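# Four arms place the axle in the empty green saddle

## Task

Put the axle into the green saddle that is currently empty, with every other object left standing where it originally was; the result must hold on its own, not only because a robot is holding it, and the robot must release and back away at the end.

## Robot and tools

Setup: four identical i2rt Big YAM arms, named arm1, arm2, arm3 and arm4. Each has six revolute joints, a two-finger gripper and a wrist camera (arm1_cam_wrist to arm4_cam_wrist). A fixed room camera, cam_high, views the scene from above. Loose objects may occasionally get nudged by something other than the robots.

Frames: one shared scene frame, origin on the floor, +z up. The hand point is midway between the fingertips. Its z axis runs along the fingers and its y axis is the direction in which the fingers open and close. Hand poses use each arm's true foot pose, which is never printed. With joints 1 and 6 at 0 and the hand level and pointing forward, the wrist camera sits on top of the hand and looks at the fingertips. Reach is roughly 1.0 m from the joint1 axis.

execute_actions: the argument "actions" is a list holding either zero actions or exactly one. That action is an object keyed by arm name ("arm1" to "arm4"). Each arm gets its own entry containing "joints", a map from joint name to an absolute target, never an offset. Arms you leave out, and joints you leave out, are not commanded anew and may still push toward earlier targets. Joint names, units and ranges (tolerance for counting as reached in brackets):
- joint1_rad, -2.879 to 2.879 rad (±0.045): turns the whole arm about its foot, positive counter-clockwise seen from above; 0 points along the foot's facing.
- joint2_rad, 0 to 3.141 rad (±0.14): shoulder; 0 has the upper arm pointing backward, nearly level; increasing lifts it up and then forward.
- joint3_rad, 0 to 3.019 rad (±0.09): elbow; 0 is fully folded, larger opens it.
- joint4_rad, -1.692 to 1.57 rad (±0.055): hand pitch, positive tips the fingers up.
- joint5_rad, -1.57 to 1.57 rad (±0.03): sideways hand swing, positive toward the arm's right.
- joint6_rad, -2.094 to 2.094 rad (±0.035): hand roll, positive clockwise viewed from behind the hand.
- gripper_m, 0 to 0.093 m (±0.003): fingertip separation; each pad squeezes with up to about 50 to 62 N, sometimes less.
All motions in one action start together and may finish at different moments; joints move at differing speeds, so the hand can sweep a wide arc between postures. An unknown key or an out-of-range number rejects the whole call and nothing moves. Optional "cameras" lists which images to return: any of the five names or "all"; omitted, null or ["all"] gives every camera, [] gives none. An empty actions list just reports state and images. If a result reports a stop, later execute_actions, wait and finished_scene calls in that same reply are skipped.

wait: "seconds" from 0 to 10; commands nothing new and returns the same report as an empty action.

zoom_image: "camera" (one of the five) and "region" [x0, y0, x1, y1] in pixels of that camera's last full image, top-left origin, at most 504 by 504. Only cameras that returned full images in the latest result can be zoomed.

read_manual: optional "section", only "licences"; returns licence text, moves nothing.

finished_scene: "scene" is the number of the current scene. It ends the scene for good once the last command has been held, and reports success; the goal must already be met and stable.

Results: joint_positions gives each joint reading (gripper_m equals joint7 plus joint8). joint_status tells how each commanded motion of the last accepted action ended: reached, "off_target" (stopped short, may still push), "contact_stop" or "time_out" (target dropped, joint holds where it stopped, except a timed-out joint that keeps pushing toward its target or a nearby one within 0.375, 0.375, 0.113, 0.225, 0.075, 0.3 rad for joints 1 to 6; on_its_own names it, and it moves on if the path clears), "not_followed" (a self- and arm-collision check blocked the arm's joint targets; gripper targets still run; those targets may be retried on every later action until replaced by passable ones or the path frees). A "joint command not followed" line, often with a "cause:" line, flags this, but never appears on calls without an action. on_its_own covers uncommanded behaviour; its "held at" value is the joint's current target, not its position. The "pictures" line lists the cameras in image order. Camera numbers that changed are listed again.

Heat: holding loads or pushing warms motors. A MOTOR HOT line appears from 85 °C; at 100 °C the arm and its gripper go limp and drop (OVER-TEMPERATURE FAULT), and unmet keys show "limit_stop_at_motor_heat"; resend targets after cooling. Some heat persists between scenes.

Cautions: the arms do not stop on contact and can push very hard. To relieve a stuck joint, send it its reported position. A target very near the current reading may not move the joint. Loaded joints sag. A hard squeeze between two arms fails and ends the run; a hard collision may too. No state line reports arm-to-arm contact, and the clearance check can react late and ignores fingers, gripper housings and wrist cameras. Objects touching robots do not count as robot contact. Arms act independently. Never knock anything off the work area or onto the floor; avoid drops, slips, slams and hard pushes, and open the gripper and retreat before finishing.

Cameras: calibration is pinhole plus radial distortion (OpenCV style), with K, D and T_world_to_cam in metres mapping scene to camera frame; 504x504 images. The room camera may be off by up to about 2.3 degrees and 9 mm; wrist camera poses come from reported joints and can be less accurate.

Each tool is called in YAML: its name, and indented under it one key for each argument.

## Session

execute_actions:
  actions: []

Scene clock: 0.00 s.
Motor temperatures (°C, as the motors report them): arm1=[24 23 25 21 22 23] | arm2=[25 25 24 25 24 25] | arm3=[25 24 23 23 25 22] | arm4=[25 22 22 24 25 25]
arm1.joint_positions: joint1_rad=+0.636 joint2_rad=+0.559 joint3_rad=+1.416 joint4_rad=-1.424 joint5_rad=+0.046 joint6_rad=-0.451 gripper_m=+0.094
arm1.joint_status: not commanded
arm1.hand: x=-0.5258 y=+0.1913 z=+1.3536 quat_wxyz=(-0.353, -0.219, -0.849, +0.326) (m; scene frame)
arm2.joint_positions: joint1_rad=+0.622 joint2_rad=+0.632 joint3_rad=+1.374 joint4_rad=-1.525 joint5_rad=-0.241 joint6_rad=-0.140 gripper_m=+0.094
arm2.joint_status: not commanded
arm2.hand: x=-0.7920 y=-0.1998 z=+1.3193 quat_wxyz=(-0.102, +0.859, -0.324, -0.383) (m; scene frame)
arm3.joint_positions: joint1_rad=+0.779 joint2_rad=+0.526 joint3_rad=+1.365 joint4_rad=-1.370 joint5_rad=-0.118 joint6_rad=-0.403 gripper_m=+0.094
arm3.joint_status: not commanded
arm3.hand: x=+0.7891 y=+0.2206 z=+1.3012 quat_wxyz=(-0.432, -0.154, -0.854, +0.246) (m; scene frame)
arm4.joint_positions: joint1_rad=+0.820 joint2_rad=+0.423 joint3_rad=+1.339 joint4_rad=-1.536 joint5_rad=+0.030 joint6_rad=+0.009 gripper_m=+0.095
arm4.joint_status: not commanded
arm4.hand: x=+0.5505 y=-0.2487 z=+1.3340 quat_wxyz=(-0.181, +0.817, -0.348, -0.422) (m; scene frame)
pictures: arm1_cam_wrist, arm2_cam_wrist, arm3_cam_wrist, arm4_cam_wrist, cam_high
Images, in order (width x height): arm1_cam_wrist 504x504, arm2_cam_wrist 504x504, arm3_cam_wrist 504x504, arm4_cam_wrist 504x504, cam_high 504x504.

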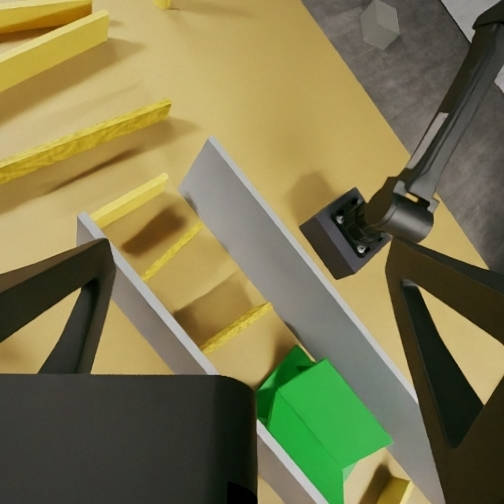

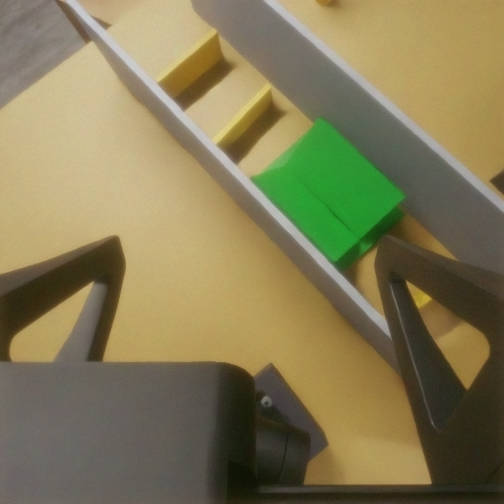

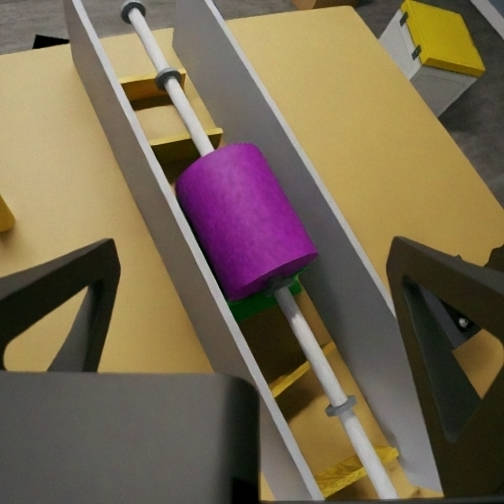

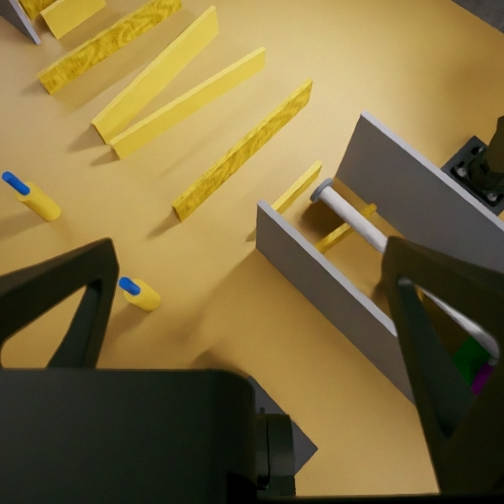

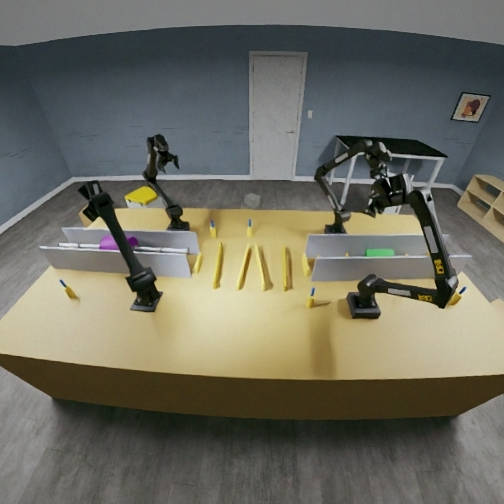

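execute_actions:
  actions:
    - {"arm3":{"joints":{"joint1_rad":0.965,"joint2_rad":1.851,"joint3_rad":1.956,"joint4_rad":-1.676,"joint5_rad":0,"joint6_rad":-0.6,"gripper_m":0.08}},"arm4":{"joints":{"joint1_rad":-0.281,"joint2_rad":1.361,"joint3_rad":1.193,"joint4_rad":-1.403,"joint5_rad":0,"joint6_rad":-1.82,"gripper_m":0.08}},"arm1":{"joints":{"joint1_rad":1.019,"joint2_rad":1.83,"joint3_rad":2.068,"joint4_rad":-1.69,"joint5_rad":0,"joint6_rad":-0.56}}}

Scene clock: 11.80 s.
Motor temperatures (°C, as the motors report them): arm1=[24 23 27 22 22 23] | arm2=[25 26 27 25 24 25] | arm3=[25 24 25 23 25 22] | arm4=[25 22 24 24 25 25]
arm1.joint_positions: joint1_rad=+1.010 joint2_rad=+1.862 joint3_rad=+2.040 joint4_rad=-1.666 joint5_rad=+0.003 joint6_rad=-0.550 gripper_m=+0.094
arm1.joint_status: all done
joint sent to its limit — the command would take arm1.joint4_rad past its lower limit, so that joint was sent only as far as its limit.
arm1.hand: x=-0.1366 y=+0.0350 z=+1.1010 quat_wxyz=(-0.029, -0.006, -0.999, +0.025) (m; scene frame)
arm2.joint_positions: joint1_rad=+0.622 joint2_rad=+0.632 joint3_rad=+1.374 joint4_rad=-1.525 joint5_rad=-0.241 joint6_rad=-0.140 gripper_m=+0.094
arm2.joint_status: not commanded
arm2.hand: x=-0.7920 y=-0.1998 z=+1.3193 quat_wxyz=(-0.102, +0.859, -0.324, -0.383) (m; scene frame)
arm3.joint_positions: joint1_rad=+0.960 joint2_rad=+1.880 joint3_rad=+1.934 joint4_rad=-1.663 joint5_rad=-0.004 joint6_rad=-0.589 gripper_m=+0.080
arm3.joint_status: all done
arm3.hand: x=+1.0984 y=+0.0033 z=+1.0061 quat_wxyz=(+0.017, -0.031, -0.999, -0.011) (m; scene frame)
arm4.joint_positions: joint1_rad=-0.282 joint2_rad=+1.369 joint3_rad=+1.186 joint4_rad=-1.409 joint5_rad=+0.000 joint6_rad=-1.810 gripper_m=+0.080
arm4.joint_status: all done
arm4.hand: x=+0.7582 y=+0.0150 z=+1.0237 quat_wxyz=(+0.011, +0.999, -0.035, -0.007) (m; scene frame)
pictures: arm1_cam_wrist, arm2_cam_wrist, arm3_cam_wrist, arm4_cam_wrist, cam_high
camera_calibration (this result's frames):
arm1_cam_wrist: T_world_to_cam=[[-0.0109853, -0.997786, 0.0655923, -0.0424657], [-0.846077, 0.0442364, 0.531222, -0.700567], [-0.532948, -0.0496605, -0.844689, 0.984629], [0, 0, 0, 1]] pos_world=[-0.0684434, 0.0375161, 1.20665]
arm3_cam_wrist: T_world_to_cam=[[-0.0747316, -0.997154, -0.00995038, 0.0928649], [-0.786927, 0.0528415, 0.614779, 0.246289], [-0.612504, 0.0537737, -0.788637, 1.58786], [0, 0, 0, 1]] pos_world=[1.17332, -0.0057988, 1.10176]
arm4_cam_wrist: T_world_to_cam=[[0.0770889, 0.996821, -0.0201162, -0.0479578], [0.822101, -0.0521357, 0.56695, -1.1955], [0.564099, -0.0602431, -0.823507, 0.539056], [0, 0, 0, 1]] pos_world=[0.682436, 0.0179516, 1.12074]
Images, in order (width x height): arm1_cam_wrist 504x504, arm2_cam_wrist 504x504, arm3_cam_wrist 504x504, arm4_cam_wrist 504x504, cam_high 504x504.

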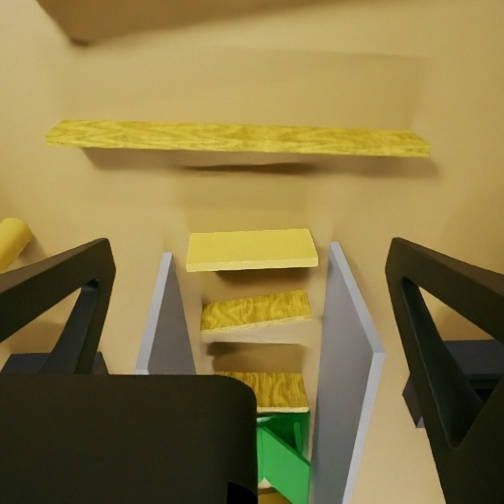

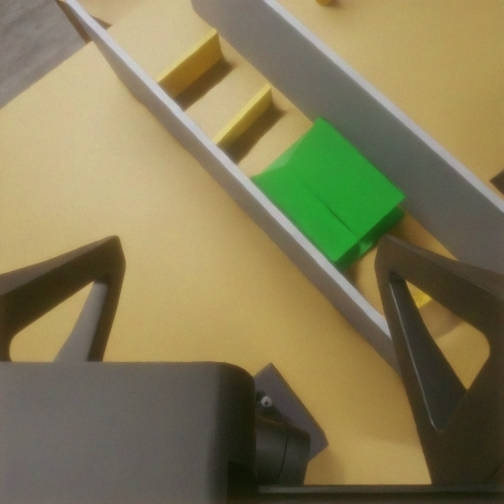

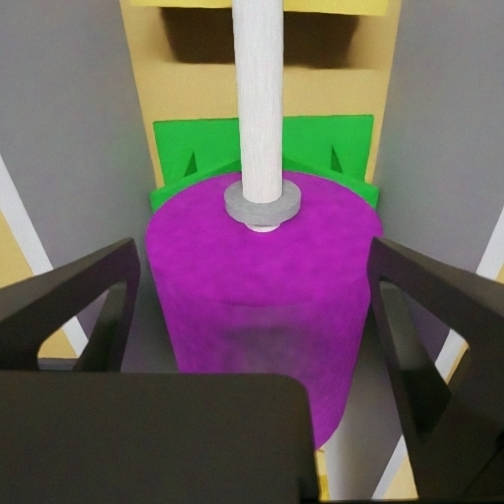

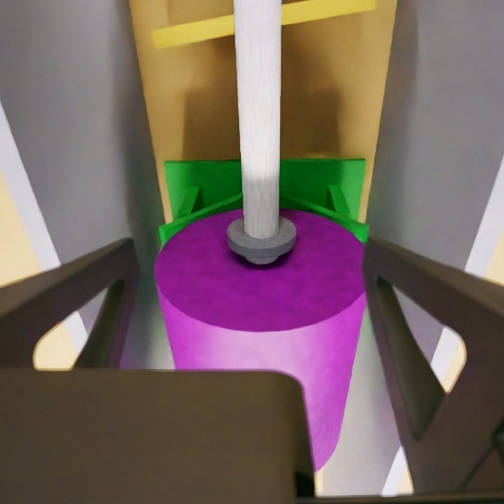

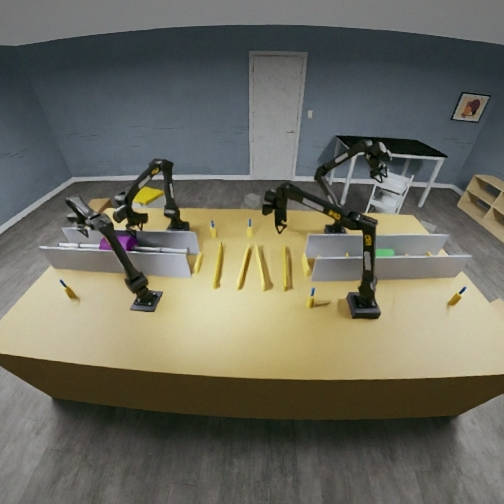

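execute_actions:
  actions:
    - {"arm3":{"joints":{"joint1_rad":0.972,"joint2_rad":1.88,"joint3_rad":1.78,"joint4_rad":-1.44,"gripper_m":0.09}},"arm4":{"joints":{"joint2_rad":1.43,"joint3_rad":1.03,"joint4_rad":-1.15,"gripper_m":0.09}}}
  cameras: []

execute_actions:
  actions:
    - {"arm3":{"joints":{"joint2_rad":1.90,"joint3_rad":1.70,"joint4_rad":-1.33}},"arm4":{"joints":{"joint2_rad":1.49,"joint3_rad":0.945,"joint4_rad":-1.01}}}
  cameras: ["arm3_cam_wrist","arm4_cam_wrist"]

Scene clock: 14.33 s.
Motor temperatures (°C, as the motors report them): arm1=[24 23 28 22 22 23] | arm2=[25 26 27 25 24 25] | arm3=[25 25 25 23 25 22] | arm4=[25 22 24 24 25 25]
arm1.joint_positions: joint1_rad=+1.010 joint2_rad=+1.862 joint3_rad=+2.040 joint4_rad=-1.666 joint5_rad=+0.003 joint6_rad=-0.550 gripper_m=+0.094
arm1.joint_status: not commanded
arm1.hand: x=-0.1366 y=+0.0350 z=+1.1010 quat_wxyz=(-0.029, -0.006, -0.999, +0.025) (m; scene frame)
arm2.joint_positions: joint1_rad=+0.622 joint2_rad=+0.632 joint3_rad=+1.374 joint4_rad=-1.525 joint5_rad=-0.241 joint6_rad=-0.140 gripper_m=+0.094
arm2.joint_status: not commanded
arm2.hand: x=-0.7920 y=-0.1998 z=+1.3193 quat_wxyz=(-0.102, +0.859, -0.324, -0.383) (m; scene frame)
arm3.joint_positions: joint1_rad=+0.963 joint2_rad=+1.883 joint3_rad=+1.776 joint4_rad=-1.455 joint5_rad=-0.004 joint6_rad=-0.589 gripper_m=+0.090
arm3.joint_status: all done
arm3.hand: x=+1.1079 y=-0.0018 z=+0.9437 quat_wxyz=(-0.002, -0.029, -1.000, +0.002) (m; scene frame)
arm4.joint_positions: joint1_rad=-0.282 joint2_rad=+1.441 joint3_rad=+1.018 joint4_rad=-1.164 joint5_rad=+0.000 joint6_rad=-1.811 gripper_m=+0.090
arm4.joint_status: all done
arm4.hand: x=+0.7579 y=+0.0164 z=+0.9356 quat_wxyz=(+0.009, +0.999, -0.034, -0.007) (m; scene frame)
pictures: none
No camera images: the call's "cameras" was empty. Leave "cameras" out to get every camera's image.

Scene clock: 15.20 s.
Motor temperatures (°C, as the motors report them): arm1=[24 24 28 22 22 23] | arm2=[25 26 27 25 24 25] | arm3=[25 25 25 23 25 22] | arm4=[25 23 24 24 25 25]
arm1.joint_positions: joint1_rad=+1.010 joint2_rad=+1.862 joint3_rad=+2.040 joint4_rad=-1.666 joint5_rad=+0.003 joint6_rad=-0.550 gripper_m=+0.094
arm1.joint_status: not commanded
arm1.hand: x=-0.1366 y=+0.0350 z=+1.1010 quat_wxyz=(-0.029, -0.006, -0.999, +0.025) (m; scene frame)
arm2.joint_positions: joint1_rad=+0.622 joint2_rad=+0.632 joint3_rad=+1.374 joint4_rad=-1.525 joint5_rad=-0.241 joint6_rad=-0.140 gripper_m=+0.094
arm2.joint_status: not commanded
arm2.hand: x=-0.7920 y=-0.1998 z=+1.3193 quat_wxyz=(-0.102, +0.859, -0.324, -0.383) (m; scene frame)
arm3.joint_positions: joint1_rad=+0.963 joint2_rad=+1.894 joint3_rad=+1.700 joint4_rad=-1.345 joint5_rad=-0.004 joint6_rad=-0.589 gripper_m=+0.090
arm3.joint_status: all done
arm3.hand: x=+1.1111 y=-0.0044 z=+0.9084 quat_wxyz=(-0.011, -0.029, -0.999, +0.008) (m; scene frame)
arm4.joint_positions: joint1_rad=-0.282 joint2_rad=+1.494 joint3_rad=+0.939 joint4_rad=-1.024 joint5_rad=+0.000 joint6_rad=-1.811 gripper_m=+0.090
arm4.joint_status: all done
arm4.hand: x=+0.7572 y=+0.0151 z=+0.8898 quat_wxyz=(+0.005, +0.999, -0.034, -0.005) (m; scene frame)
pictures: arm3_cam_wrist, arm4_cam_wrist
camera_calibration (this result's frames):
arm3_cam_wrist: T_world_to_cam=[[-0.0710558, -0.997107, 0.0269832, 0.0475357], [-0.819227, 0.0737697, 0.568705, 0.394533], [-0.569051, 0.0183044, -0.822099, 1.50097], [0, 0, 0, 1]] pos_world=[1.18072, -0.00918091, 1.00829]
arm4_cam_wrist: T_world_to_cam=[[0.0764734, 0.997041, -0.00785546, -0.0610999], [0.819975, -0.0584062, 0.569412, -1.11923], [0.567268, -0.0499862, -0.822015, 0.425458], [0, 0, 0, 1]] pos_world=[0.681063, 0.0168163, 0.986554]
Images, in order (width x height): arm3_cam_wrist 504x504, arm4_cam_wrist 504x504.

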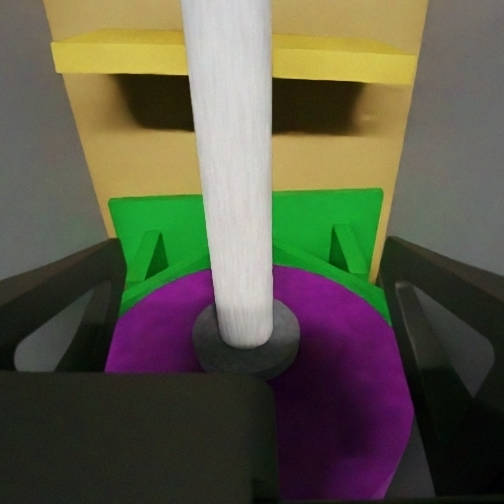

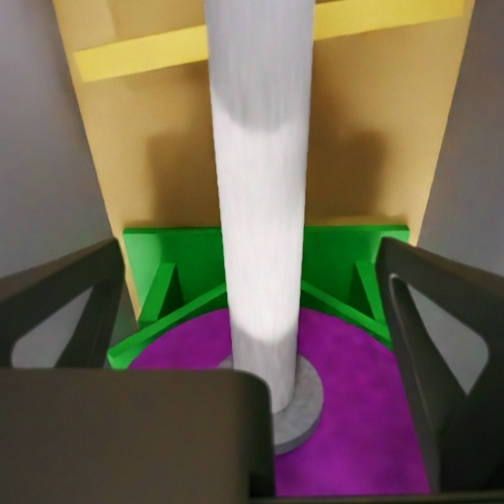

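execute_actions:
  actions:
    - {"arm3":{"joints":{"joint1_rad":0.98,"joint2_rad":1.945,"joint3_rad":1.675,"joint4_rad":-1.29}},"arm4":{"joints":{"joint2_rad":1.525,"joint3_rad":0.915,"joint4_rad":-0.945}}}
  cameras: []

execute_actions:
  actions:
    - {"arm3":{"joints":{"gripper_m":0}},"arm4":{"joints":{"gripper_m":0}},"arm1":{"joints":{"joint2_rad":1.74}}}
  cameras: ["arm3_cam_wrist","arm4_cam_wrist"]

Scene clock: 17.07 s.
Motor temperatures (°C, as the motors report them): arm1=[24 24 28 22 22 23] | arm2=[25 26 27 25 24 25] | arm3=[25 25 26 23 25 22] | arm4=[25 23 24 24 25 25]
arm1.joint_positions: joint1_rad=+1.010 joint2_rad=+1.862 joint3_rad=+2.040 joint4_rad=-1.666 joint5_rad=+0.003 joint6_rad=-0.550 gripper_m=+0.094
arm1.joint_status: not commanded
arm1.hand: x=-0.1366 y=+0.0350 z=+1.1010 quat_wxyz=(-0.029, -0.006, -0.999, +0.025) (m; scene frame)
arm2.joint_positions: joint1_rad=+0.622 joint2_rad=+0.632 joint3_rad=+1.374 joint4_rad=-1.525 joint5_rad=-0.241 joint6_rad=-0.140 gripper_m=+0.094
arm2.joint_status: not commanded
arm2.hand: x=-0.7920 y=-0.1998 z=+1.3193 quat_wxyz=(-0.102, +0.859, -0.324, -0.383) (m; scene frame)
arm3.joint_positions: joint1_rad=+0.973 joint2_rad=+1.941 joint3_rad=+1.675 joint4_rad=-1.306 joint5_rad=-0.004 joint6_rad=-0.589 gripper_m=+0.090
arm3.joint_status: all done
arm3.hand: x=+1.1157 y=-0.0008 z=+0.8731 quat_wxyz=(+0.002, -0.024, -1.000, -0.001) (m; scene frame)
arm4.joint_positions: joint1_rad=-0.282 joint2_rad=+1.519 joint3_rad=+0.916 joint4_rad=-0.959 joint5_rad=+0.000 joint6_rad=-1.811 gripper_m=+0.090
arm4.joint_status: all done
arm4.hand: x=+0.7581 y=+0.0183 z=+0.8732 quat_wxyz=(-0.002, +0.999, -0.034, -0.003) (m; scene frame)
pictures: none
No camera images: the call's "cameras" was empty. Leave "cameras" out to get every camera's image.

Scene clock: 18.37 s.
Motor temperatures (°C, as the motors report them): arm1=[24 24 28 21 22 23] | arm2=[25 26 27 25 24 25] | arm3=[25 25 26 23 25 22] | arm4=[25 23 24 24 25 25]
arm1.joint_positions: joint1_rad=+1.010 joint2_rad=+1.745 joint3_rad=+2.040 joint4_rad=-1.666 joint5_rad=+0.003 joint6_rad=-0.550 gripper_m=+0.094
arm1.joint_status: all done
arm1.hand: x=-0.1557 y=+0.0478 z=+1.1668 quat_wxyz=(-0.079, -0.006, -0.995, +0.056) (m; scene frame)
arm2.joint_positions: joint1_rad=+0.622 joint2_rad=+0.632 joint3_rad=+1.374 joint4_rad=-1.525 joint5_rad=-0.241 joint6_rad=-0.140 gripper_m=+0.094
arm2.joint_status: not commanded
arm2.hand: x=-0.7920 y=-0.1998 z=+1.3193 quat_wxyz=(-0.102, +0.859, -0.324, -0.383) (m; scene frame)
arm3.joint_positions: joint1_rad=+0.975 joint2_rad=+1.941 joint3_rad=+1.675 joint4_rad=-1.306 joint5_rad=-0.004 joint6_rad=-0.598 gripper_m=+0.023
arm3.joint_status: gripper_m off_target (ended at +0.023, target +0.000)
arm3.hand: x=+1.1160 y=+0.0001 z=+0.8729 quat_wxyz=(+0.002, -0.019, -1.000, -0.001) (m; scene frame)
arm4.joint_positions: joint1_rad=-0.282 joint2_rad=+1.520 joint3_rad=+0.916 joint4_rad=-0.953 joint5_rad=-0.001 joint6_rad=-1.827 gripper_m=+0.023
arm4.joint_status: gripper_m off_target (ended at +0.023, target +0.000)
arm4.hand: x=+0.7583 y=+0.0198 z=+0.8730 quat_wxyz=(-0.005, +1.000, -0.026, -0.003) (m; scene frame)
pictures: arm3_cam_wrist, arm4_cam_wrist
camera_calibration (this result's frames):
arm3_cam_wrist: T_world_to_cam=[[-0.0501824, -0.99869, 0.00996336, 0.0448698], [-0.805557, 0.0463709, 0.590701, 0.383974], [-0.59039, 0.0216168, -0.806829, 1.48492], [0, 0, 0, 1]] pos_world=[1.18824, -0.00509325, 0.970811]
arm4_cam_wrist: T_world_to_cam=[[0.0598716, 0.99811, 0.0138628, -0.0723416], [0.817307, -0.0569898, 0.573377, -1.11183], [0.573083, -0.0229988, -0.819175, 0.403888], [0, 0, 0, 1]] pos_world=[0.681576, 0.0181309, 0.969354]
Images, in order (width x height): arm3_cam_wrist 504x504, arm4_cam_wrist 504x504.

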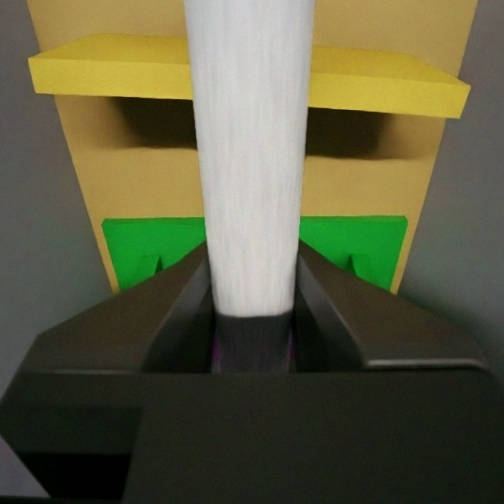

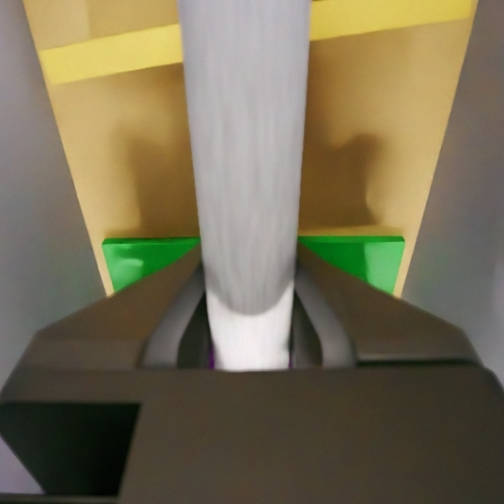

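execute_actions:
  actions:
    - {"arm3":{"joints":{"joint2_rad":1.90,"joint3_rad":1.76,"joint4_rad":-1.40}},"arm4":{"joints":{"joint2_rad":1.455,"joint3_rad":0.99,"joint4_rad":-1.075}}}
  cameras: ["arm3_cam_wrist"]

Scene clock: 19.97 s.
Motor temperatures (°C, as the motors report them): arm1=[24 24 28 21 22 23] | arm2=[25 26 27 25 24 25] | arm3=[25 25 26 23 25 22] | arm4=[25 23 24 24 25 25]
arm1.joint_positions: joint1_rad=+1.010 joint2_rad=+1.745 joint3_rad=+2.040 joint4_rad=-1.666 joint5_rad=+0.003 joint6_rad=-0.550 gripper_m=+0.094
arm1.joint_status: not commanded
arm1.hand: x=-0.1557 y=+0.0478 z=+1.1668 quat_wxyz=(-0.079, -0.006, -0.995, +0.056) (m; scene frame)
arm2.joint_positions: joint1_rad=+0.622 joint2_rad=+0.632 joint3_rad=+1.374 joint4_rad=-1.525 joint5_rad=-0.241 joint6_rad=-0.140 gripper_m=+0.094
arm2.joint_status: not commanded
arm2.hand: x=-0.7920 y=-0.1998 z=+1.3193 quat_wxyz=(-0.102, +0.859, -0.324, -0.383) (m; scene frame)
arm3.joint_positions: joint1_rad=+0.975 joint2_rad=+1.941 joint3_rad=+1.684 joint4_rad=-1.354 joint5_rad=+0.009 joint6_rad=-0.627 gripper_m=+0.023
arm3.joint_status: all done
arm3.hand: x=+1.1080 y=+0.0035 z=+0.8766 quat_wxyz=(+0.021, -0.004, -1.000, -0.007) (m; scene frame)
arm4.joint_positions: joint1_rad=-0.275 joint2_rad=+1.495 joint3_rad=+0.926 joint4_rad=-1.033 joint5_rad=-0.009 joint6_rad=-1.852 gripper_m=+0.023
arm4.joint_status: all done
arm4.hand: x=+0.7506 y=+0.0086 z=+0.8855 quat_wxyz=(+0.015, +1.000, -0.010, -0.013) (m; scene frame)
pictures: arm3_cam_wrist
camera_calibration (this result's frames):
arm3_cam_wrist: T_world_to_cam=[[-0.0201738, -0.999795, -0.00178451, 0.02493], [-0.78314, 0.0146925, 0.621671, 0.323244], [-0.621518, 0.013939, -0.783276, 1.497], [0, 0, 0, 1]] pos_world=[1.18406, -0.000691094, 0.971659]
Images, in order (width x height): arm3_cam_wrist 504x504.

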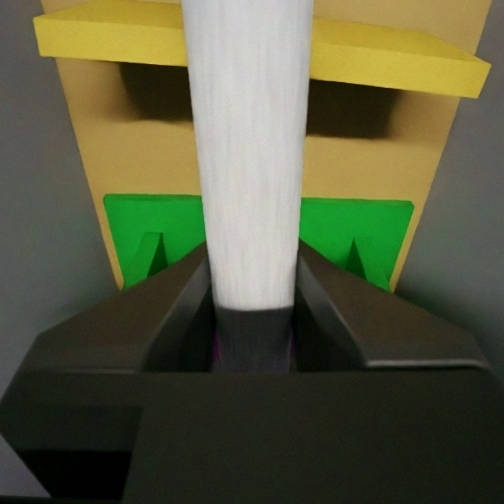

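execute_actions:
  actions:
    - {"arm3":{"joints":{"joint2_rad":1.80,"joint3_rad":1.86,"joint4_rad":-1.44}},"arm4":{"joints":{"joint2_rad":1.385,"joint3_rad":1.08,"joint4_rad":-1.125}}}
  cameras: ["arm3_cam_wrist"]

Scene clock: 24.17 s.
Motor temperatures (°C, as the motors report them): arm1=[24 24 29 21 22 23] | arm2=[25 26 28 25 24 25] | arm3=[25 26 28 23 25 23] | arm4=[25 23 25 24 25 25]
arm1.joint_positions: joint1_rad=+1.010 joint2_rad=+1.745 joint3_rad=+2.040 joint4_rad=-1.666 joint5_rad=+0.003 joint6_rad=-0.550 gripper_m=+0.094
arm1.joint_status: not commanded
arm1.hand: x=-0.1557 y=+0.0478 z=+1.1668 quat_wxyz=(-0.079, -0.006, -0.995, +0.056) (m; scene frame)
arm2.joint_positions: joint1_rad=+0.622 joint2_rad=+0.632 joint3_rad=+1.374 joint4_rad=-1.525 joint5_rad=-0.241 joint6_rad=-0.140 gripper_m=+0.094
arm2.joint_status: not commanded
arm2.hand: x=-0.7920 y=-0.1998 z=+1.3193 quat_wxyz=(-0.102, +0.859, -0.324, -0.383) (m; scene frame)
arm3.joint_positions: joint1_rad=+0.976 joint2_rad=+1.857 joint3_rad=+1.772 joint4_rad=-1.426 joint5_rad=-0.009 joint6_rad=-0.603 gripper_m=+0.023
arm3.joint_status: all done
arm3.hand: x=+1.1166 y=+0.0024 z=+0.9567 quat_wxyz=(-0.024, -0.015, -0.999, +0.014) (m; scene frame)
arm4.joint_positions: joint1_rad=-0.275 joint2_rad=+1.425 joint3_rad=+0.996 joint4_rad=-1.115 joint5_rad=+0.016 joint6_rad=-1.826 gripper_m=+0.023
arm4.joint_status: all done
arm4.hand: x=+0.7590 y=+0.0198 z=+0.9340 quat_wxyz=(-0.009, +1.000, -0.023, +0.007) (m; scene frame)
pictures: arm3_cam_wrist
camera_calibration (this result's frames):
arm3_cam_wrist: T_world_to_cam=[[-0.0449118, -0.998238, 0.03877, 0.012944], [-0.835109, 0.0588144, 0.546931, 0.409664], [-0.548248, -0.00781356, -0.83628, 1.53405], [0, 0, 0, 1]] pos_world=[1.18373, 0.000813416, 1.05833]
Images, in order (width x height): arm3_cam_wrist 504x504.

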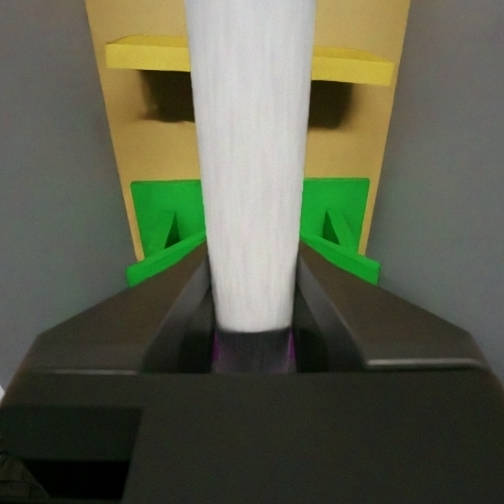

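execute_actions:
  actions:
    - {"arm3":{"joints":{"joint1_rad":0.93,"joint2_rad":1.745,"joint3_rad":1.968,"joint4_rad":-1.66,"joint6_rad":-0.64}},"arm4":{"joints":{"joint1_rad":-0.168,"joint2_rad":1.29,"joint3_rad":1.25,"joint4_rad":-1.41,"joint6_rad":-1.72}}}
  cameras: []

execute_actions:
  actions:
    - {"arm3":{"joints":{"joint1_rad":0.79,"joint2_rad":1.495,"joint3_rad":1.625,"joint4_rad":-1.58,"joint6_rad":-0.79}},"arm4":{"joints":{"joint1_rad":0.14,"joint6_rad":-1.43}}}
  cameras: ["cam_high"]

Scene clock: 28.00 s.
Motor temperatures (°C, as the motors report them): arm1=[24 24 29 21 22 23] | arm2=[25 26 28 25 24 25] | arm3=[25 26 30 23 25 23] | arm4=[25 23 26 24 25 25]
arm1.joint_positions: joint1_rad=+1.010 joint2_rad=+1.745 joint3_rad=+2.040 joint4_rad=-1.666 joint5_rad=+0.003 joint6_rad=-0.550 gripper_m=+0.094
arm1.joint_status: not commanded
arm1.hand: x=-0.1557 y=+0.0478 z=+1.1668 quat_wxyz=(-0.079, -0.006, -0.995, +0.056) (m; scene frame)
arm2.joint_positions: joint1_rad=+0.622 joint2_rad=+0.632 joint3_rad=+1.374 joint4_rad=-1.525 joint5_rad=-0.241 joint6_rad=-0.140 gripper_m=+0.094
arm2.joint_status: not commanded
arm2.hand: x=-0.7920 y=-0.1998 z=+1.3193 quat_wxyz=(-0.102, +0.859, -0.324, -0.383) (m; scene frame)
arm3.joint_positions: joint1_rad=+0.928 joint2_rad=+1.787 joint3_rad=+1.890 joint4_rad=-1.644 joint5_rad=-0.006 joint6_rad=-0.636 gripper_m=+0.023
arm3.joint_status: all done
arm3.hand: x=+1.0741 y=+0.0000 z=+1.0398 quat_wxyz=(-0.011, -0.023, -1.000, +0.008) (m; scene frame)
arm4.joint_positions: joint1_rad=-0.171 joint2_rad=+1.325 joint3_rad=+1.161 joint4_rad=-1.395 joint5_rad=+0.003 joint6_rad=-1.711 gripper_m=+0.023
arm4.joint_status: all done
arm4.hand: x=+0.7160 y=+0.0183 z=+1.0304 quat_wxyz=(-0.004, +1.000, -0.029, -0.002) (m; scene frame)
pictures: none
No camera images: the call's "cameras" was empty. Leave "cameras" out to get every camera's image.

Scene clock: 29.07 s.
Motor temperatures (°C, as the motors report them): arm1=[24 24 29 21 22 23] | arm2=[25 26 28 25 24 25] | arm3=[25 26 30 23 25 23] | arm4=[25 23 26 24 25 25]
arm1.joint_positions: joint1_rad=+1.010 joint2_rad=+1.745 joint3_rad=+2.040 joint4_rad=-1.666 joint5_rad=+0.003 joint6_rad=-0.550 gripper_m=+0.094
arm1.joint_status: not commanded
arm1.hand: x=-0.1557 y=+0.0478 z=+1.1668 quat_wxyz=(-0.079, -0.006, -0.995, +0.056) (m; scene frame)
arm2.joint_positions: joint1_rad=+0.622 joint2_rad=+0.632 joint3_rad=+1.374 joint4_rad=-1.525 joint5_rad=-0.241 joint6_rad=-0.140 gripper_m=+0.094
arm2.joint_status: not commanded
arm2.hand: x=-0.7920 y=-0.1998 z=+1.3193 quat_wxyz=(-0.102, +0.859, -0.324, -0.383) (m; scene frame)
arm3.joint_positions: joint1_rad=+0.784 joint2_rad=+1.536 joint3_rad=+1.598 joint4_rad=-1.587 joint5_rad=-0.010 joint6_rad=-0.791 gripper_m=+0.023
arm3.joint_status: all done
arm3.hand: x=+0.9603 y=+0.0065 z=+1.0501 quat_wxyz=(-0.016, -0.018, -1.000, +0.014) (m; scene frame)
arm4.joint_positions: joint1_rad=+0.142 joint2_rad=+1.325 joint3_rad=+1.161 joint4_rad=-1.410 joint5_rad=+0.015 joint6_rad=-1.411 gripper_m=+0.023
arm4.joint_status: all done
arm4.hand: x=+0.6016 y=+0.0200 z=+1.0314 quat_wxyz=(+0.001, +1.000, -0.022, +0.003) (m; scene frame)
pictures: cam_high
Images, in order (width x height): cam_high 504x504.

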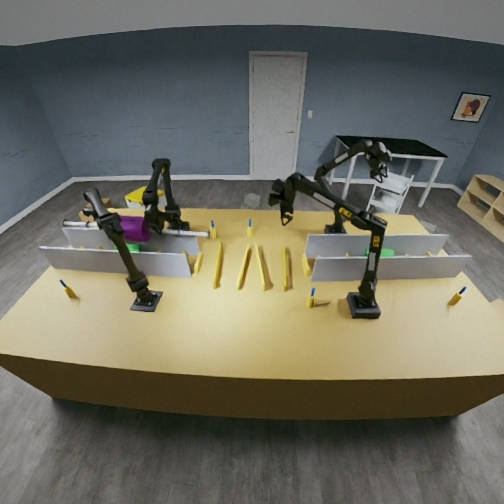

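execute_actions:
  actions:
    - {"arm3":{"joints":{"joint1_rad":0.30,"joint2_rad":1.185,"joint3_rad":1.275,"joint4_rad":-1.588,"joint6_rad":-1.31}},"arm4":{"joints":{"joint1_rad":0.652,"joint2_rad":1.525,"joint3_rad":1.485,"joint4_rad":-1.415,"joint6_rad":-0.93}}}
  cameras: []

execute_actions:
  actions:
    - {"arm3":{"joints":{"joint1_rad":-0.044,"joint2_rad":1.16,"joint3_rad":1.255,"joint6_rad":-1.656}},"arm4":{"joints":{"joint1_rad":0.825,"joint2_rad":1.72,"joint3_rad":1.735,"joint4_rad":-1.47,"joint6_rad":-0.756}}}
  cameras: []

execute_actions:
  actions:
    - {"arm3":{"joints":{"joint1_rad":-0.372,"joint2_rad":1.245,"joint3_rad":1.36,"joint6_rad":-1.984}},"arm4":{"joints":{"joint1_rad":0.953,"joint2_rad":1.965,"joint3_rad":2.105,"joint4_rad":-1.59,"joint6_rad":-0.63}}}
  cameras: ["arm1_cam_wrist","cam_high"]

Scene clock: 31.73 s.
Motor temperatures (°C, as the motors report them): arm1=[24 24 29 21 22 23] | arm2=[25 26 28 25 24 25] | arm3=[25 26 30 23 25 23] | arm4=[25 23 27 24 25 25]
arm1.joint_positions: joint1_rad=+1.010 joint2_rad=+1.745 joint3_rad=+2.040 joint4_rad=-1.666 joint5_rad=+0.003 joint6_rad=-0.550 gripper_m=+0.094
arm1.joint_status: not commanded
arm1.hand: x=-0.1557 y=+0.0478 z=+1.1668 quat_wxyz=(-0.079, -0.006, -0.995, +0.056) (m; scene frame)
arm2.joint_positions: joint1_rad=+0.622 joint2_rad=+0.632 joint3_rad=+1.374 joint4_rad=-1.525 joint5_rad=-0.241 joint6_rad=-0.140 gripper_m=+0.094
arm2.joint_status: not commanded
arm2.hand: x=-0.7920 y=-0.1998 z=+1.3193 quat_wxyz=(-0.102, +0.859, -0.324, -0.383) (m; scene frame)
arm3.joint_positions: joint1_rad=+0.294 joint2_rad=+1.209 joint3_rad=+1.248 joint4_rad=-1.584 joint5_rad=-0.013 joint6_rad=-1.313 gripper_m=+0.024
arm3.joint_status: all done
arm3.hand: x=+0.7288 y=+0.0225 z=+1.0404 quat_wxyz=(-0.007, -0.002, -1.000, +0.012) (m; scene frame)
arm4.joint_positions: joint1_rad=+0.658 joint2_rad=+1.576 joint3_rad=+1.400 joint4_rad=-1.415 joint5_rad=-0.006 joint6_rad=-0.929 gripper_m=+0.023
arm4.joint_status: all done
arm4.hand: x=+0.3677 y=+0.0237 z=+1.0231 quat_wxyz=(+0.011, +1.000, -0.005, +0.000) (m; scene frame)
pictures: none
No camera images: the call's "cameras" was empty. Leave "cameras" out to get every camera's image.

Scene clock: 33.87 s.
Motor temperatures (°C, as the motors report them): arm1=[24 24 29 21 22 23] | arm2=[25 26 28 25 24 25] | arm3=[25 26 29 23 25 23] | arm4=[25 23 27 24 25 25]
arm1.joint_positions: joint1_rad=+1.010 joint2_rad=+1.745 joint3_rad=+2.040 joint4_rad=-1.666 joint5_rad=+0.003 joint6_rad=-0.550 gripper_m=+0.094
arm1.joint_status: not commanded
arm1.hand: x=-0.1557 y=+0.0478 z=+1.1668 quat_wxyz=(-0.079, -0.006, -0.995, +0.056) (m; scene frame)
arm2.joint_positions: joint1_rad=+0.622 joint2_rad=+0.632 joint3_rad=+1.374 joint4_rad=-1.525 joint5_rad=-0.241 joint6_rad=-0.140 gripper_m=+0.094
arm2.joint_status: not commanded
arm2.hand: x=-0.7920 y=-0.1998 z=+1.3193 quat_wxyz=(-0.102, +0.859, -0.324, -0.383) (m; scene frame)
arm3.joint_positions: joint1_rad=-0.043 joint2_rad=+1.199 joint3_rad=+1.231 joint4_rad=-1.584 joint5_rad=-0.014 joint6_rad=-1.641 gripper_m=+0.024
arm3.joint_status: all done
arm3.hand: x=+0.6161 y=+0.0174 z=+1.0373 quat_wxyz=(-0.003, -0.006, -1.000, +0.011) (m; scene frame)
arm4.joint_positions: joint1_rad=+0.831 joint2_rad=+1.771 joint3_rad=+1.637 joint4_rad=-1.459 joint5_rad=-0.008 joint6_rad=-0.746 gripper_m=+0.023
arm4.joint_status: joint3_rad time_out (moved +0.237 of +0.335); the others done
arm4.on_its_own: joint3_rad reads +1.637 and still pushes toward +1.735 since a time_out
arm4.hand: x=+0.2542 y=+0.0222 z=+1.0193 quat_wxyz=(+0.012, +1.000, -0.010, +0.001) (m; scene frame)
pictures: none
No camera images: the call's "cameras" was empty. Leave "cameras" out to get every camera's image.

not run: a stop came earlier in this reply.

execute_actions:
  actions:
    - {"arm3":{"joints":{"joint1_rad":-0.372,"joint2_rad":1.24,"joint3_rad":1.35,"joint6_rad":-1.984}},"arm4":{"joints":{"joint1_rad":0.95,"joint2_rad":1.945,"joint3_rad":2.11,"joint4_rad":-1.59,"joint6_rad":-0.63}}}
  cameras: ["arm1_cam_wrist","cam_high"]

Scene clock: 36.90 s.
Motor temperatures (°C, as the motors report them): arm1=[24 25 30 21 22 23] | arm2=[25 26 29 25 24 25] | arm3=[25 26 30 23 25 23] | arm4=[25 24 28 24 25 25]
arm1.joint_positions: joint1_rad=+1.010 joint2_rad=+1.745 joint3_rad=+2.040 joint4_rad=-1.666 joint5_rad=+0.003 joint6_rad=-0.550 gripper_m=+0.094
arm1.joint_status: not commanded
arm1.hand: x=-0.1557 y=+0.0478 z=+1.1668 quat_wxyz=(-0.079, -0.006, -0.995, +0.056) (m; scene frame)
arm2.joint_positions: joint1_rad=+0.622 joint2_rad=+0.632 joint3_rad=+1.374 joint4_rad=-1.525 joint5_rad=-0.241 joint6_rad=-0.140 gripper_m=+0.094
arm2.joint_status: not commanded
arm2.hand: x=-0.7920 y=-0.1998 z=+1.3193 quat_wxyz=(-0.102, +0.859, -0.324, -0.383) (m; scene frame)
arm3.joint_positions: joint1_rad=-0.369 joint2_rad=+1.267 joint3_rad=+1.270 joint4_rad=-1.584 joint5_rad=-0.004 joint6_rad=-1.980 gripper_m=+0.024
arm3.joint_status: all done
arm3.hand: x=+0.5016 y=+0.0264 z=+1.0312 quat_wxyz=(-0.001, +0.000, -1.000, -0.003) (m; scene frame)
arm4.joint_positions: joint1_rad=+0.954 joint2_rad=+2.017 joint3_rad=+2.011 joint4_rad=-1.568 joint5_rad=-0.006 joint6_rad=-0.634 gripper_m=+0.023
arm4.joint_status: joint3_rad time_out (moved +0.373 of +0.473); the others done
arm4.on_its_own: joint3_rad reads +2.011 and still pushes toward +2.110 since a time_out
arm4.hand: x=+0.1389 y=+0.0262 z=+1.0232 quat_wxyz=(+0.005, +1.000, -0.004, -0.004) (m; scene frame)
pictures: arm1_cam_wrist, cam_high
camera_calibration (this result's frames):
arm1_cam_wrist: T_world_to_cam=[[-0.0190202, -0.991779, 0.126544, -0.106894], [-0.894518, 0.0734186, 0.440962, -0.655853], [-0.446628, -0.104809, -0.88856, 1.09796], [0, 0, 0, 1]] pos_world=[-0.0983249, 0.0572127, 1.27834]
Images, in order (width x height): arm1_cam_wrist 504x504, cam_high 504x504.

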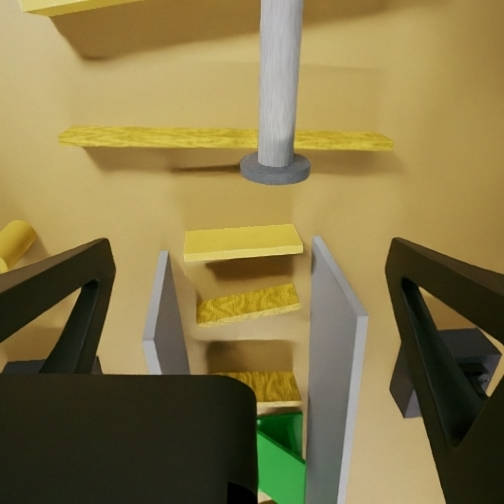

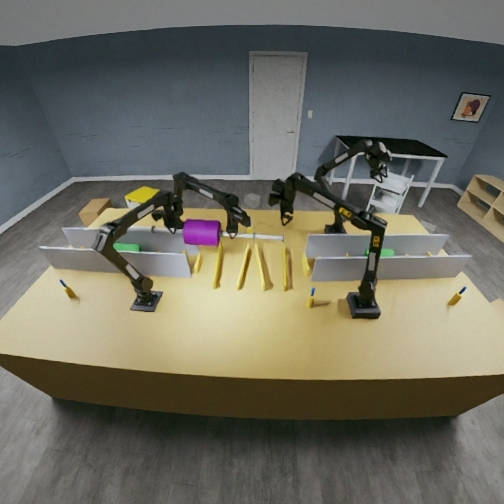

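execute_actions:
  actions:
    - {"arm1":{"joints":{"joint1_rad":1.0,"joint2_rad":1.915,"joint3_rad":2.135,"joint6_rad":-0.58}}}
  cameras: ["arm1_cam_wrist"]

execute_actions:
  actions:
    - {"arm1":{"joints":{"joint2_rad":1.985,"joint3_rad":2.02,"joint4_rad":-1.59}}}
  cameras: ["arm1_cam_wrist","cam_high"]

Scene clock: 39.10 s.
Motor temperatures (°C, as the motors report them): arm1=[24 25 30 21 22 23] | arm2=[25 26 29 25 24 25] | arm3=[25 26 31 23 25 23] | arm4=[25 24 29 24 25 25]
arm1.joint_positions: joint1_rad=+1.010 joint2_rad=+1.940 joint3_rad=+2.100 joint4_rad=-1.669 joint5_rad=+0.003 joint6_rad=-0.570 gripper_m=+0.094
arm1.joint_status: all done
arm1.hand: x=-0.1183 y=+0.0232 z=+1.0793 quat_wxyz=(-0.020, +0.004, -1.000, +0.020) (m; scene frame)
arm2.joint_positions: joint1_rad=+0.622 joint2_rad=+0.632 joint3_rad=+1.374 joint4_rad=-1.525 joint5_rad=-0.241 joint6_rad=-0.140 gripper_m=+0.094
arm2.joint_status: not commanded
arm2.hand: x=-0.7920 y=-0.1998 z=+1.3193 quat_wxyz=(-0.102, +0.859, -0.324, -0.383) (m; scene frame)
arm3.joint_positions: joint1_rad=-0.369 joint2_rad=+1.267 joint3_rad=+1.270 joint4_rad=-1.584 joint5_rad=-0.004 joint6_rad=-1.980 gripper_m=+0.024
arm3.joint_status: not commanded
arm3.hand: x=+0.5016 y=+0.0264 z=+1.0312 quat_wxyz=(-0.001, +0.000, -1.000, -0.003) (m; scene frame)
arm4.joint_positions: joint1_rad=+0.954 joint2_rad=+2.017 joint3_rad=+2.011 joint4_rad=-1.568 joint5_rad=-0.006 joint6_rad=-0.634 gripper_m=+0.023
arm4.joint_status: not commanded
arm4.on_its_own: joint3_rad reads +2.011 and still pushes toward +2.110 since a time_out
arm4.hand: x=+0.1389 y=+0.0262 z=+1.0232 quat_wxyz=(+0.005, +1.000, -0.004, -0.004) (m; scene frame)
pictures: arm1_cam_wrist
camera_calibration (this result's frames):
arm1_cam_wrist: T_world_to_cam=[[0.0100898, -0.998423, 0.0552222, -0.0389211], [-0.836492, 0.021831, 0.547545, -0.688944], [-0.547887, -0.0517175, -0.834952, 0.963216], [0, 0, 0, 1]] pos_world=[-0.0481702, 0.0259957, 1.18362]
Images, in order (width x height): arm1_cam_wrist 504x504.

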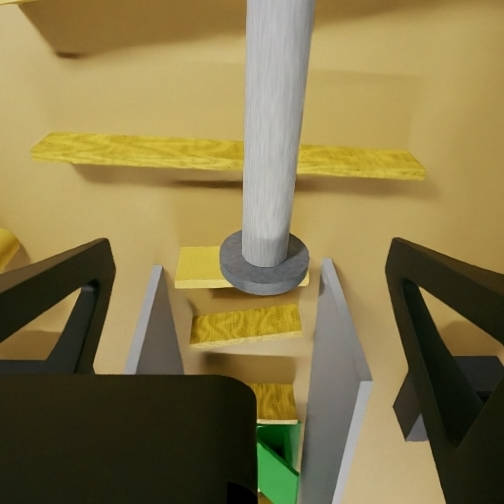

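Scene clock: 40.23 s.
Motor temperatures (°C, as the motors report them): arm1=[24 25 30 21 22 23] | arm2=[25 26 29 25 24 25] | arm3=[25 26 31 23 25 23] | arm4=[25 24 29 24 25 25]
arm1.joint_positions: joint1_rad=+1.010 joint2_rad=+1.988 joint3_rad=+2.012 joint4_rad=-1.603 joint5_rad=+0.003 joint6_rad=-0.570 gripper_m=+0.094
arm1.joint_status: all done
arm1.hand: x=-0.1161 y=+0.0210 z=+1.0170 quat_wxyz=(+0.009, +0.004, -1.000, +0.001) (m; scene frame)
arm2.joint_positions: joint1_rad=+0.622 joint2_rad=+0.632 joint3_rad=+1.374 joint4_rad=-1.525 joint5_rad=-0.241 joint6_rad=-0.140 gripper_m=+0.094
arm2.joint_status: not commanded
arm2.hand: x=-0.7920 y=-0.1998 z=+1.3193 quat_wxyz=(-0.102, +0.859, -0.324, -0.383) (m; scene frame)
arm3.joint_positions: joint1_rad=-0.369 joint2_rad=+1.267 joint3_rad=+1.270 joint4_rad=-1.584 joint5_rad=-0.004 joint6_rad=-1.980 gripper_m=+0.024
arm3.joint_status: not commanded
arm3.hand: x=+0.5016 y=+0.0264 z=+1.0312 quat_wxyz=(-0.001, +0.000, -1.000, -0.003) (m; scene frame)
arm4.joint_positions: joint1_rad=+0.954 joint2_rad=+2.017 joint3_rad=+2.011 joint4_rad=-1.568 joint5_rad=-0.006 joint6_rad=-0.634 gripper_m=+0.023
arm4.joint_status: not commanded
arm4.on_its_own: joint3_rad reads +2.011 and still pushes toward +2.110 since a time_out
arm4.hand: x=+0.1389 y=+0.0262 z=+1.0232 quat_wxyz=(+0.005, +1.000, -0.004, -0.004) (m; scene frame)
pictures: arm1_cam_wrist, cam_high
camera_calibration (this result's frames):
arm1_cam_wrist: T_world_to_cam=[[0.0115498, -0.999779, 0.0175796, 0.000859309], [-0.802887, 0.00120679, 0.59613, -0.698008], [-0.596019, -0.0209996, -0.802696, 0.873274], [0, 0, 0, 1]] pos_world=[-0.0399437, 0.0200399, 1.11706]
Images, in order (width x height): arm1_cam_wrist 504x504, cam_high 504x504.

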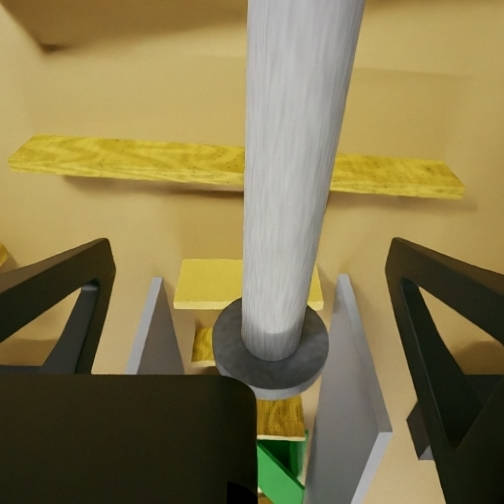

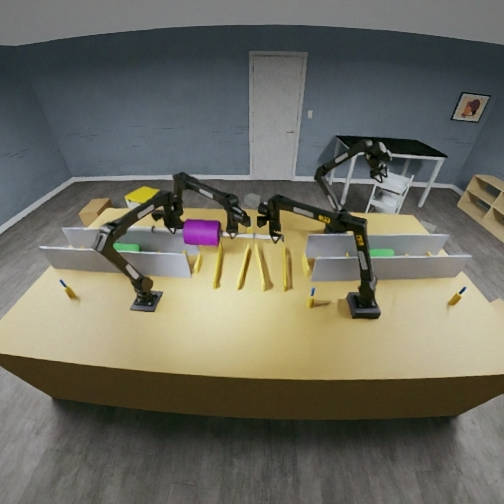

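execute_actions:
  actions:
    - {"arm1":{"joints":{"joint1_rad":0.985,"joint2_rad":2.012,"joint4_rad":-1.55,"gripper_m":0.06}}}
  cameras: []

execute_actions:
  actions:
    - {"arm1":{"joints":{"gripper_m":0}}}
  cameras: ["arm1_cam_wrist"]

Scene clock: 41.83 s.
Motor temperatures (°C, as the motors report them): arm1=[24 25 30 21 22 23] | arm2=[25 26 29 25 24 25] | arm3=[25 26 32 23 25 23] | arm4=[25 24 29 24 25 25]
arm1.joint_positions: joint1_rad=+0.994 joint2_rad=+1.993 joint3_rad=+2.012 joint4_rad=-1.563 joint5_rad=+0.003 joint6_rad=-0.570 gripper_m=+0.060
arm1.joint_status: all done
arm1.hand: x=-0.1128 y=+0.0074 z=+1.0141 quat_wxyz=(-0.005, -0.004, -1.000, +0.011) (m; scene frame)
arm2.joint_positions: joint1_rad=+0.622 joint2_rad=+0.632 joint3_rad=+1.374 joint4_rad=-1.525 joint5_rad=-0.241 joint6_rad=-0.140 gripper_m=+0.094
arm2.joint_status: not commanded
arm2.hand: x=-0.7920 y=-0.1998 z=+1.3193 quat_wxyz=(-0.102, +0.859, -0.324, -0.383) (m; scene frame)
arm3.joint_positions: joint1_rad=-0.369 joint2_rad=+1.267 joint3_rad=+1.270 joint4_rad=-1.584 joint5_rad=-0.004 joint6_rad=-1.980 gripper_m=+0.024
arm3.joint_status: not commanded
arm3.hand: x=+0.5016 y=+0.0264 z=+1.0312 quat_wxyz=(-0.001, +0.000, -1.000, -0.003) (m; scene frame)
arm4.joint_positions: joint1_rad=+0.954 joint2_rad=+2.017 joint3_rad=+2.011 joint4_rad=-1.568 joint5_rad=-0.006 joint6_rad=-0.634 gripper_m=+0.023
arm4.joint_status: not commanded
arm4.on_its_own: joint3_rad reads +2.011 and still pushes toward +2.110 since a time_out
arm4.hand: x=+0.1389 y=+0.0262 z=+1.0232 quat_wxyz=(+0.005, +1.000, -0.004, -0.004) (m; scene frame)
pictures: none
No camera images: the call's "cameras" was empty. Leave "cameras" out to get every camera's image.

Scene clock: 42.47 s.
Motor temperatures (°C, as the motors report them): arm1=[24 25 30 21 22 23] | arm2=[25 26 29 25 24 25] | arm3=[25 26 32 23 25 23] | arm4=[25 24 29 24 25 25]
arm1.joint_positions: joint1_rad=+0.994 joint2_rad=+1.993 joint3_rad=+2.011 joint4_rad=-1.563 joint5_rad=-0.002 joint6_rad=-0.572 gripper_m=+0.023
arm1.joint_status: gripper_m off_target (ended at +0.023, target +0.000)
arm1.hand: x=-0.1126 y=+0.0081 z=+1.0134 quat_wxyz=(-0.006, -0.003, -1.000, +0.009) (m; scene frame)
arm2.joint_positions: joint1_rad=+0.622 joint2_rad=+0.632 joint3_rad=+1.374 joint4_rad=-1.525 joint5_rad=-0.241 joint6_rad=-0.140 gripper_m=+0.094
arm2.joint_status: not commanded
arm2.hand: x=-0.7920 y=-0.1998 z=+1.3193 quat_wxyz=(-0.102, +0.859, -0.324, -0.383) (m; scene frame)
arm3.joint_positions: joint1_rad=-0.369 joint2_rad=+1.267 joint3_rad=+1.270 joint4_rad=-1.584 joint5_rad=-0.004 joint6_rad=-1.982 gripper_m=+0.024
arm3.joint_status: not commanded
arm3.hand: x=+0.5017 y=+0.0266 z=+1.0312 quat_wxyz=(-0.001, +0.002, -1.000, -0.003) (m; scene frame)
arm4.joint_positions: joint1_rad=+0.955 joint2_rad=+2.017 joint3_rad=+2.011 joint4_rad=-1.573 joint5_rad=-0.010 joint6_rad=-0.635 gripper_m=+0.023
arm4.joint_status: not commanded
arm4.on_its_own: joint3_rad reads +2.011 and still pushes toward +2.110 since a time_out
arm4.hand: x=+0.1394 y=+0.0247 z=+1.0232 quat_wxyz=(+0.008, +1.000, -0.003, -0.003) (m; scene frame)
pictures: arm1_cam_wrist
camera_calibration (this result's frames):
arm1_cam_wrist: T_world_to_cam=[[-0.00221302, -0.999477, 0.0322606, -0.0284943], [-0.82041, 0.0202604, 0.571416, -0.670209], [-0.571771, -0.0252024, -0.820026, 0.892534], [0, 0, 0, 1]] pos_world=[-0.0395849, 0.00759333, 1.11579]
Images, in order (width x height): arm1_cam_wrist 504x504.

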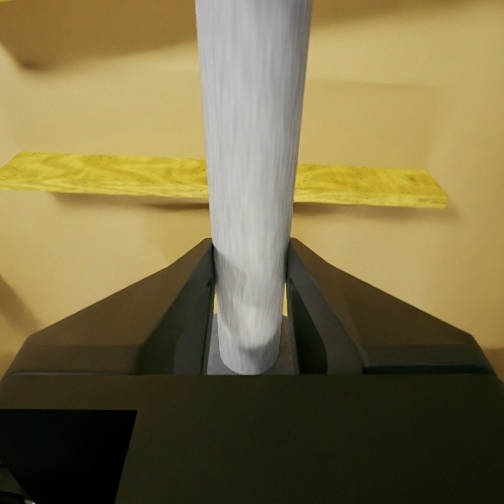

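execute_actions:
  actions:
    - {"arm1":{"joints":{"joint2_rad":2.03,"joint3_rad":1.985,"joint4_rad":-1.52,"gripper_m":0.05}}}
  cameras: []

execute_actions:
  actions:
    - {"arm1":{"joints":{"gripper_m":0}}}
  cameras: ["arm1_cam_wrist"]

Scene clock: 44.27 s.
Motor temperatures (°C, as the motors report them): arm1=[24 25 30 21 22 23] | arm2=[25 26 29 25 24 25] | arm3=[25 26 32 23 25 23] | arm4=[25 25 30 24 25 25]
arm1.joint_positions: joint1_rad=+0.994 joint2_rad=+2.020 joint3_rad=+1.981 joint4_rad=-1.533 joint5_rad=-0.002 joint6_rad=-0.572 gripper_m=+0.050
arm1.joint_status: all done
arm1.hand: x=-0.1115 y=+0.0070 z=+0.9859 quat_wxyz=(+0.005, -0.003, -1.000, +0.002) (m; scene frame)
arm2.joint_positions: joint1_rad=+0.622 joint2_rad=+0.632 joint3_rad=+1.374 joint4_rad=-1.525 joint5_rad=-0.241 joint6_rad=-0.140 gripper_m=+0.094
arm2.joint_status: not commanded
arm2.hand: x=-0.7920 y=-0.1998 z=+1.3193 quat_wxyz=(-0.102, +0.859, -0.324, -0.383) (m; scene frame)
arm3.joint_positions: joint1_rad=-0.369 joint2_rad=+1.267 joint3_rad=+1.270 joint4_rad=-1.584 joint5_rad=-0.005 joint6_rad=-1.982 gripper_m=+0.024
arm3.joint_status: not commanded
arm3.hand: x=+0.5018 y=+0.0265 z=+1.0312 quat_wxyz=(-0.001, +0.002, -1.000, -0.003) (m; scene frame)
arm4.joint_positions: joint1_rad=+0.955 joint2_rad=+2.019 joint3_rad=+2.011 joint4_rad=-1.573 joint5_rad=-0.009 joint6_rad=-0.635 gripper_m=+0.023
arm4.joint_status: not commanded
arm4.on_its_own: joint3_rad reads +2.011 and still pushes toward +2.110 since a time_out
arm4.hand: x=+0.1394 y=+0.0249 z=+1.0224 quat_wxyz=(+0.008, +1.000, -0.003, -0.003) (m; scene frame)
pictures: none
No camera images: the call's "cameras" was empty. Leave "cameras" out to get every camera's image.

Scene clock: 44.87 s.
Motor temperatures (°C, as the motors report them): arm1=[24 25 30 21 22 23] | arm2=[25 26 29 25 24 25] | arm3=[25 26 32 23 25 23] | arm4=[25 25 30 24 25 25]
arm1.joint_positions: joint1_rad=+0.994 joint2_rad=+2.020 joint3_rad=+1.981 joint4_rad=-1.533 joint5_rad=-0.003 joint6_rad=-0.571 gripper_m=+0.023
arm1.joint_status: gripper_m off_target (ended at +0.023, target +0.000)
arm1.hand: x=-0.1115 y=+0.0073 z=+0.9857 quat_wxyz=(+0.005, -0.004, -1.000, +0.001) (m; scene frame)
arm2.joint_positions: joint1_rad=+0.622 joint2_rad=+0.632 joint3_rad=+1.374 joint4_rad=-1.525 joint5_rad=-0.241 joint6_rad=-0.140 gripper_m=+0.094
arm2.joint_status: not commanded
arm2.hand: x=-0.7920 y=-0.1998 z=+1.3193 quat_wxyz=(-0.102, +0.859, -0.324, -0.383) (m; scene frame)
arm3.joint_positions: joint1_rad=-0.369 joint2_rad=+1.267 joint3_rad=+1.270 joint4_rad=-1.585 joint5_rad=-0.005 joint6_rad=-1.984 gripper_m=+0.024
arm3.joint_status: not commanded
arm3.hand: x=+0.5018 y=+0.0266 z=+1.0312 quat_wxyz=(-0.001, +0.002, -1.000, -0.003) (m; scene frame)
arm4.joint_positions: joint1_rad=+0.955 joint2_rad=+2.019 joint3_rad=+2.011 joint4_rad=-1.575 joint5_rad=-0.010 joint6_rad=-0.636 gripper_m=+0.023
arm4.joint_status: not commanded
arm4.on_its_own: joint3_rad reads +2.011 and still pushes toward +2.110 since a time_out
arm4.hand: x=+0.1395 y=+0.0245 z=+1.0224 quat_wxyz=(+0.009, +1.000, -0.003, -0.003) (m; scene frame)
pictures: arm1_cam_wrist
camera_calibration (this result's frames):
arm1_cam_wrist: T_world_to_cam=[[-0.00346916, -0.999859, 0.0164549, -0.0129436], [-0.807896, 0.0124996, 0.589193, -0.669457], [-0.589315, -0.0112498, -0.807825, 0.856389], [0, 0, 0, 1]] pos_world=[-0.036214, 0.00506036, 1.08646]
Images, in order (width x height): arm1_cam_wrist 504x504.

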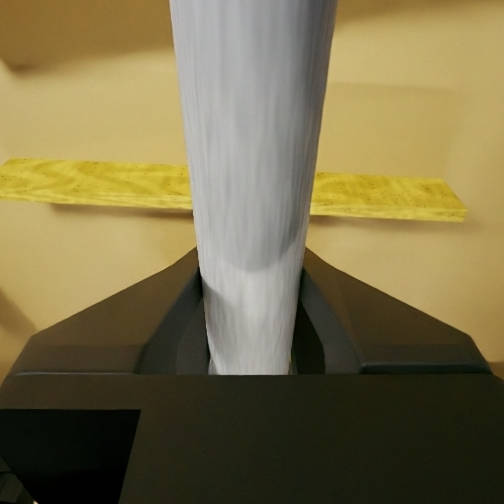

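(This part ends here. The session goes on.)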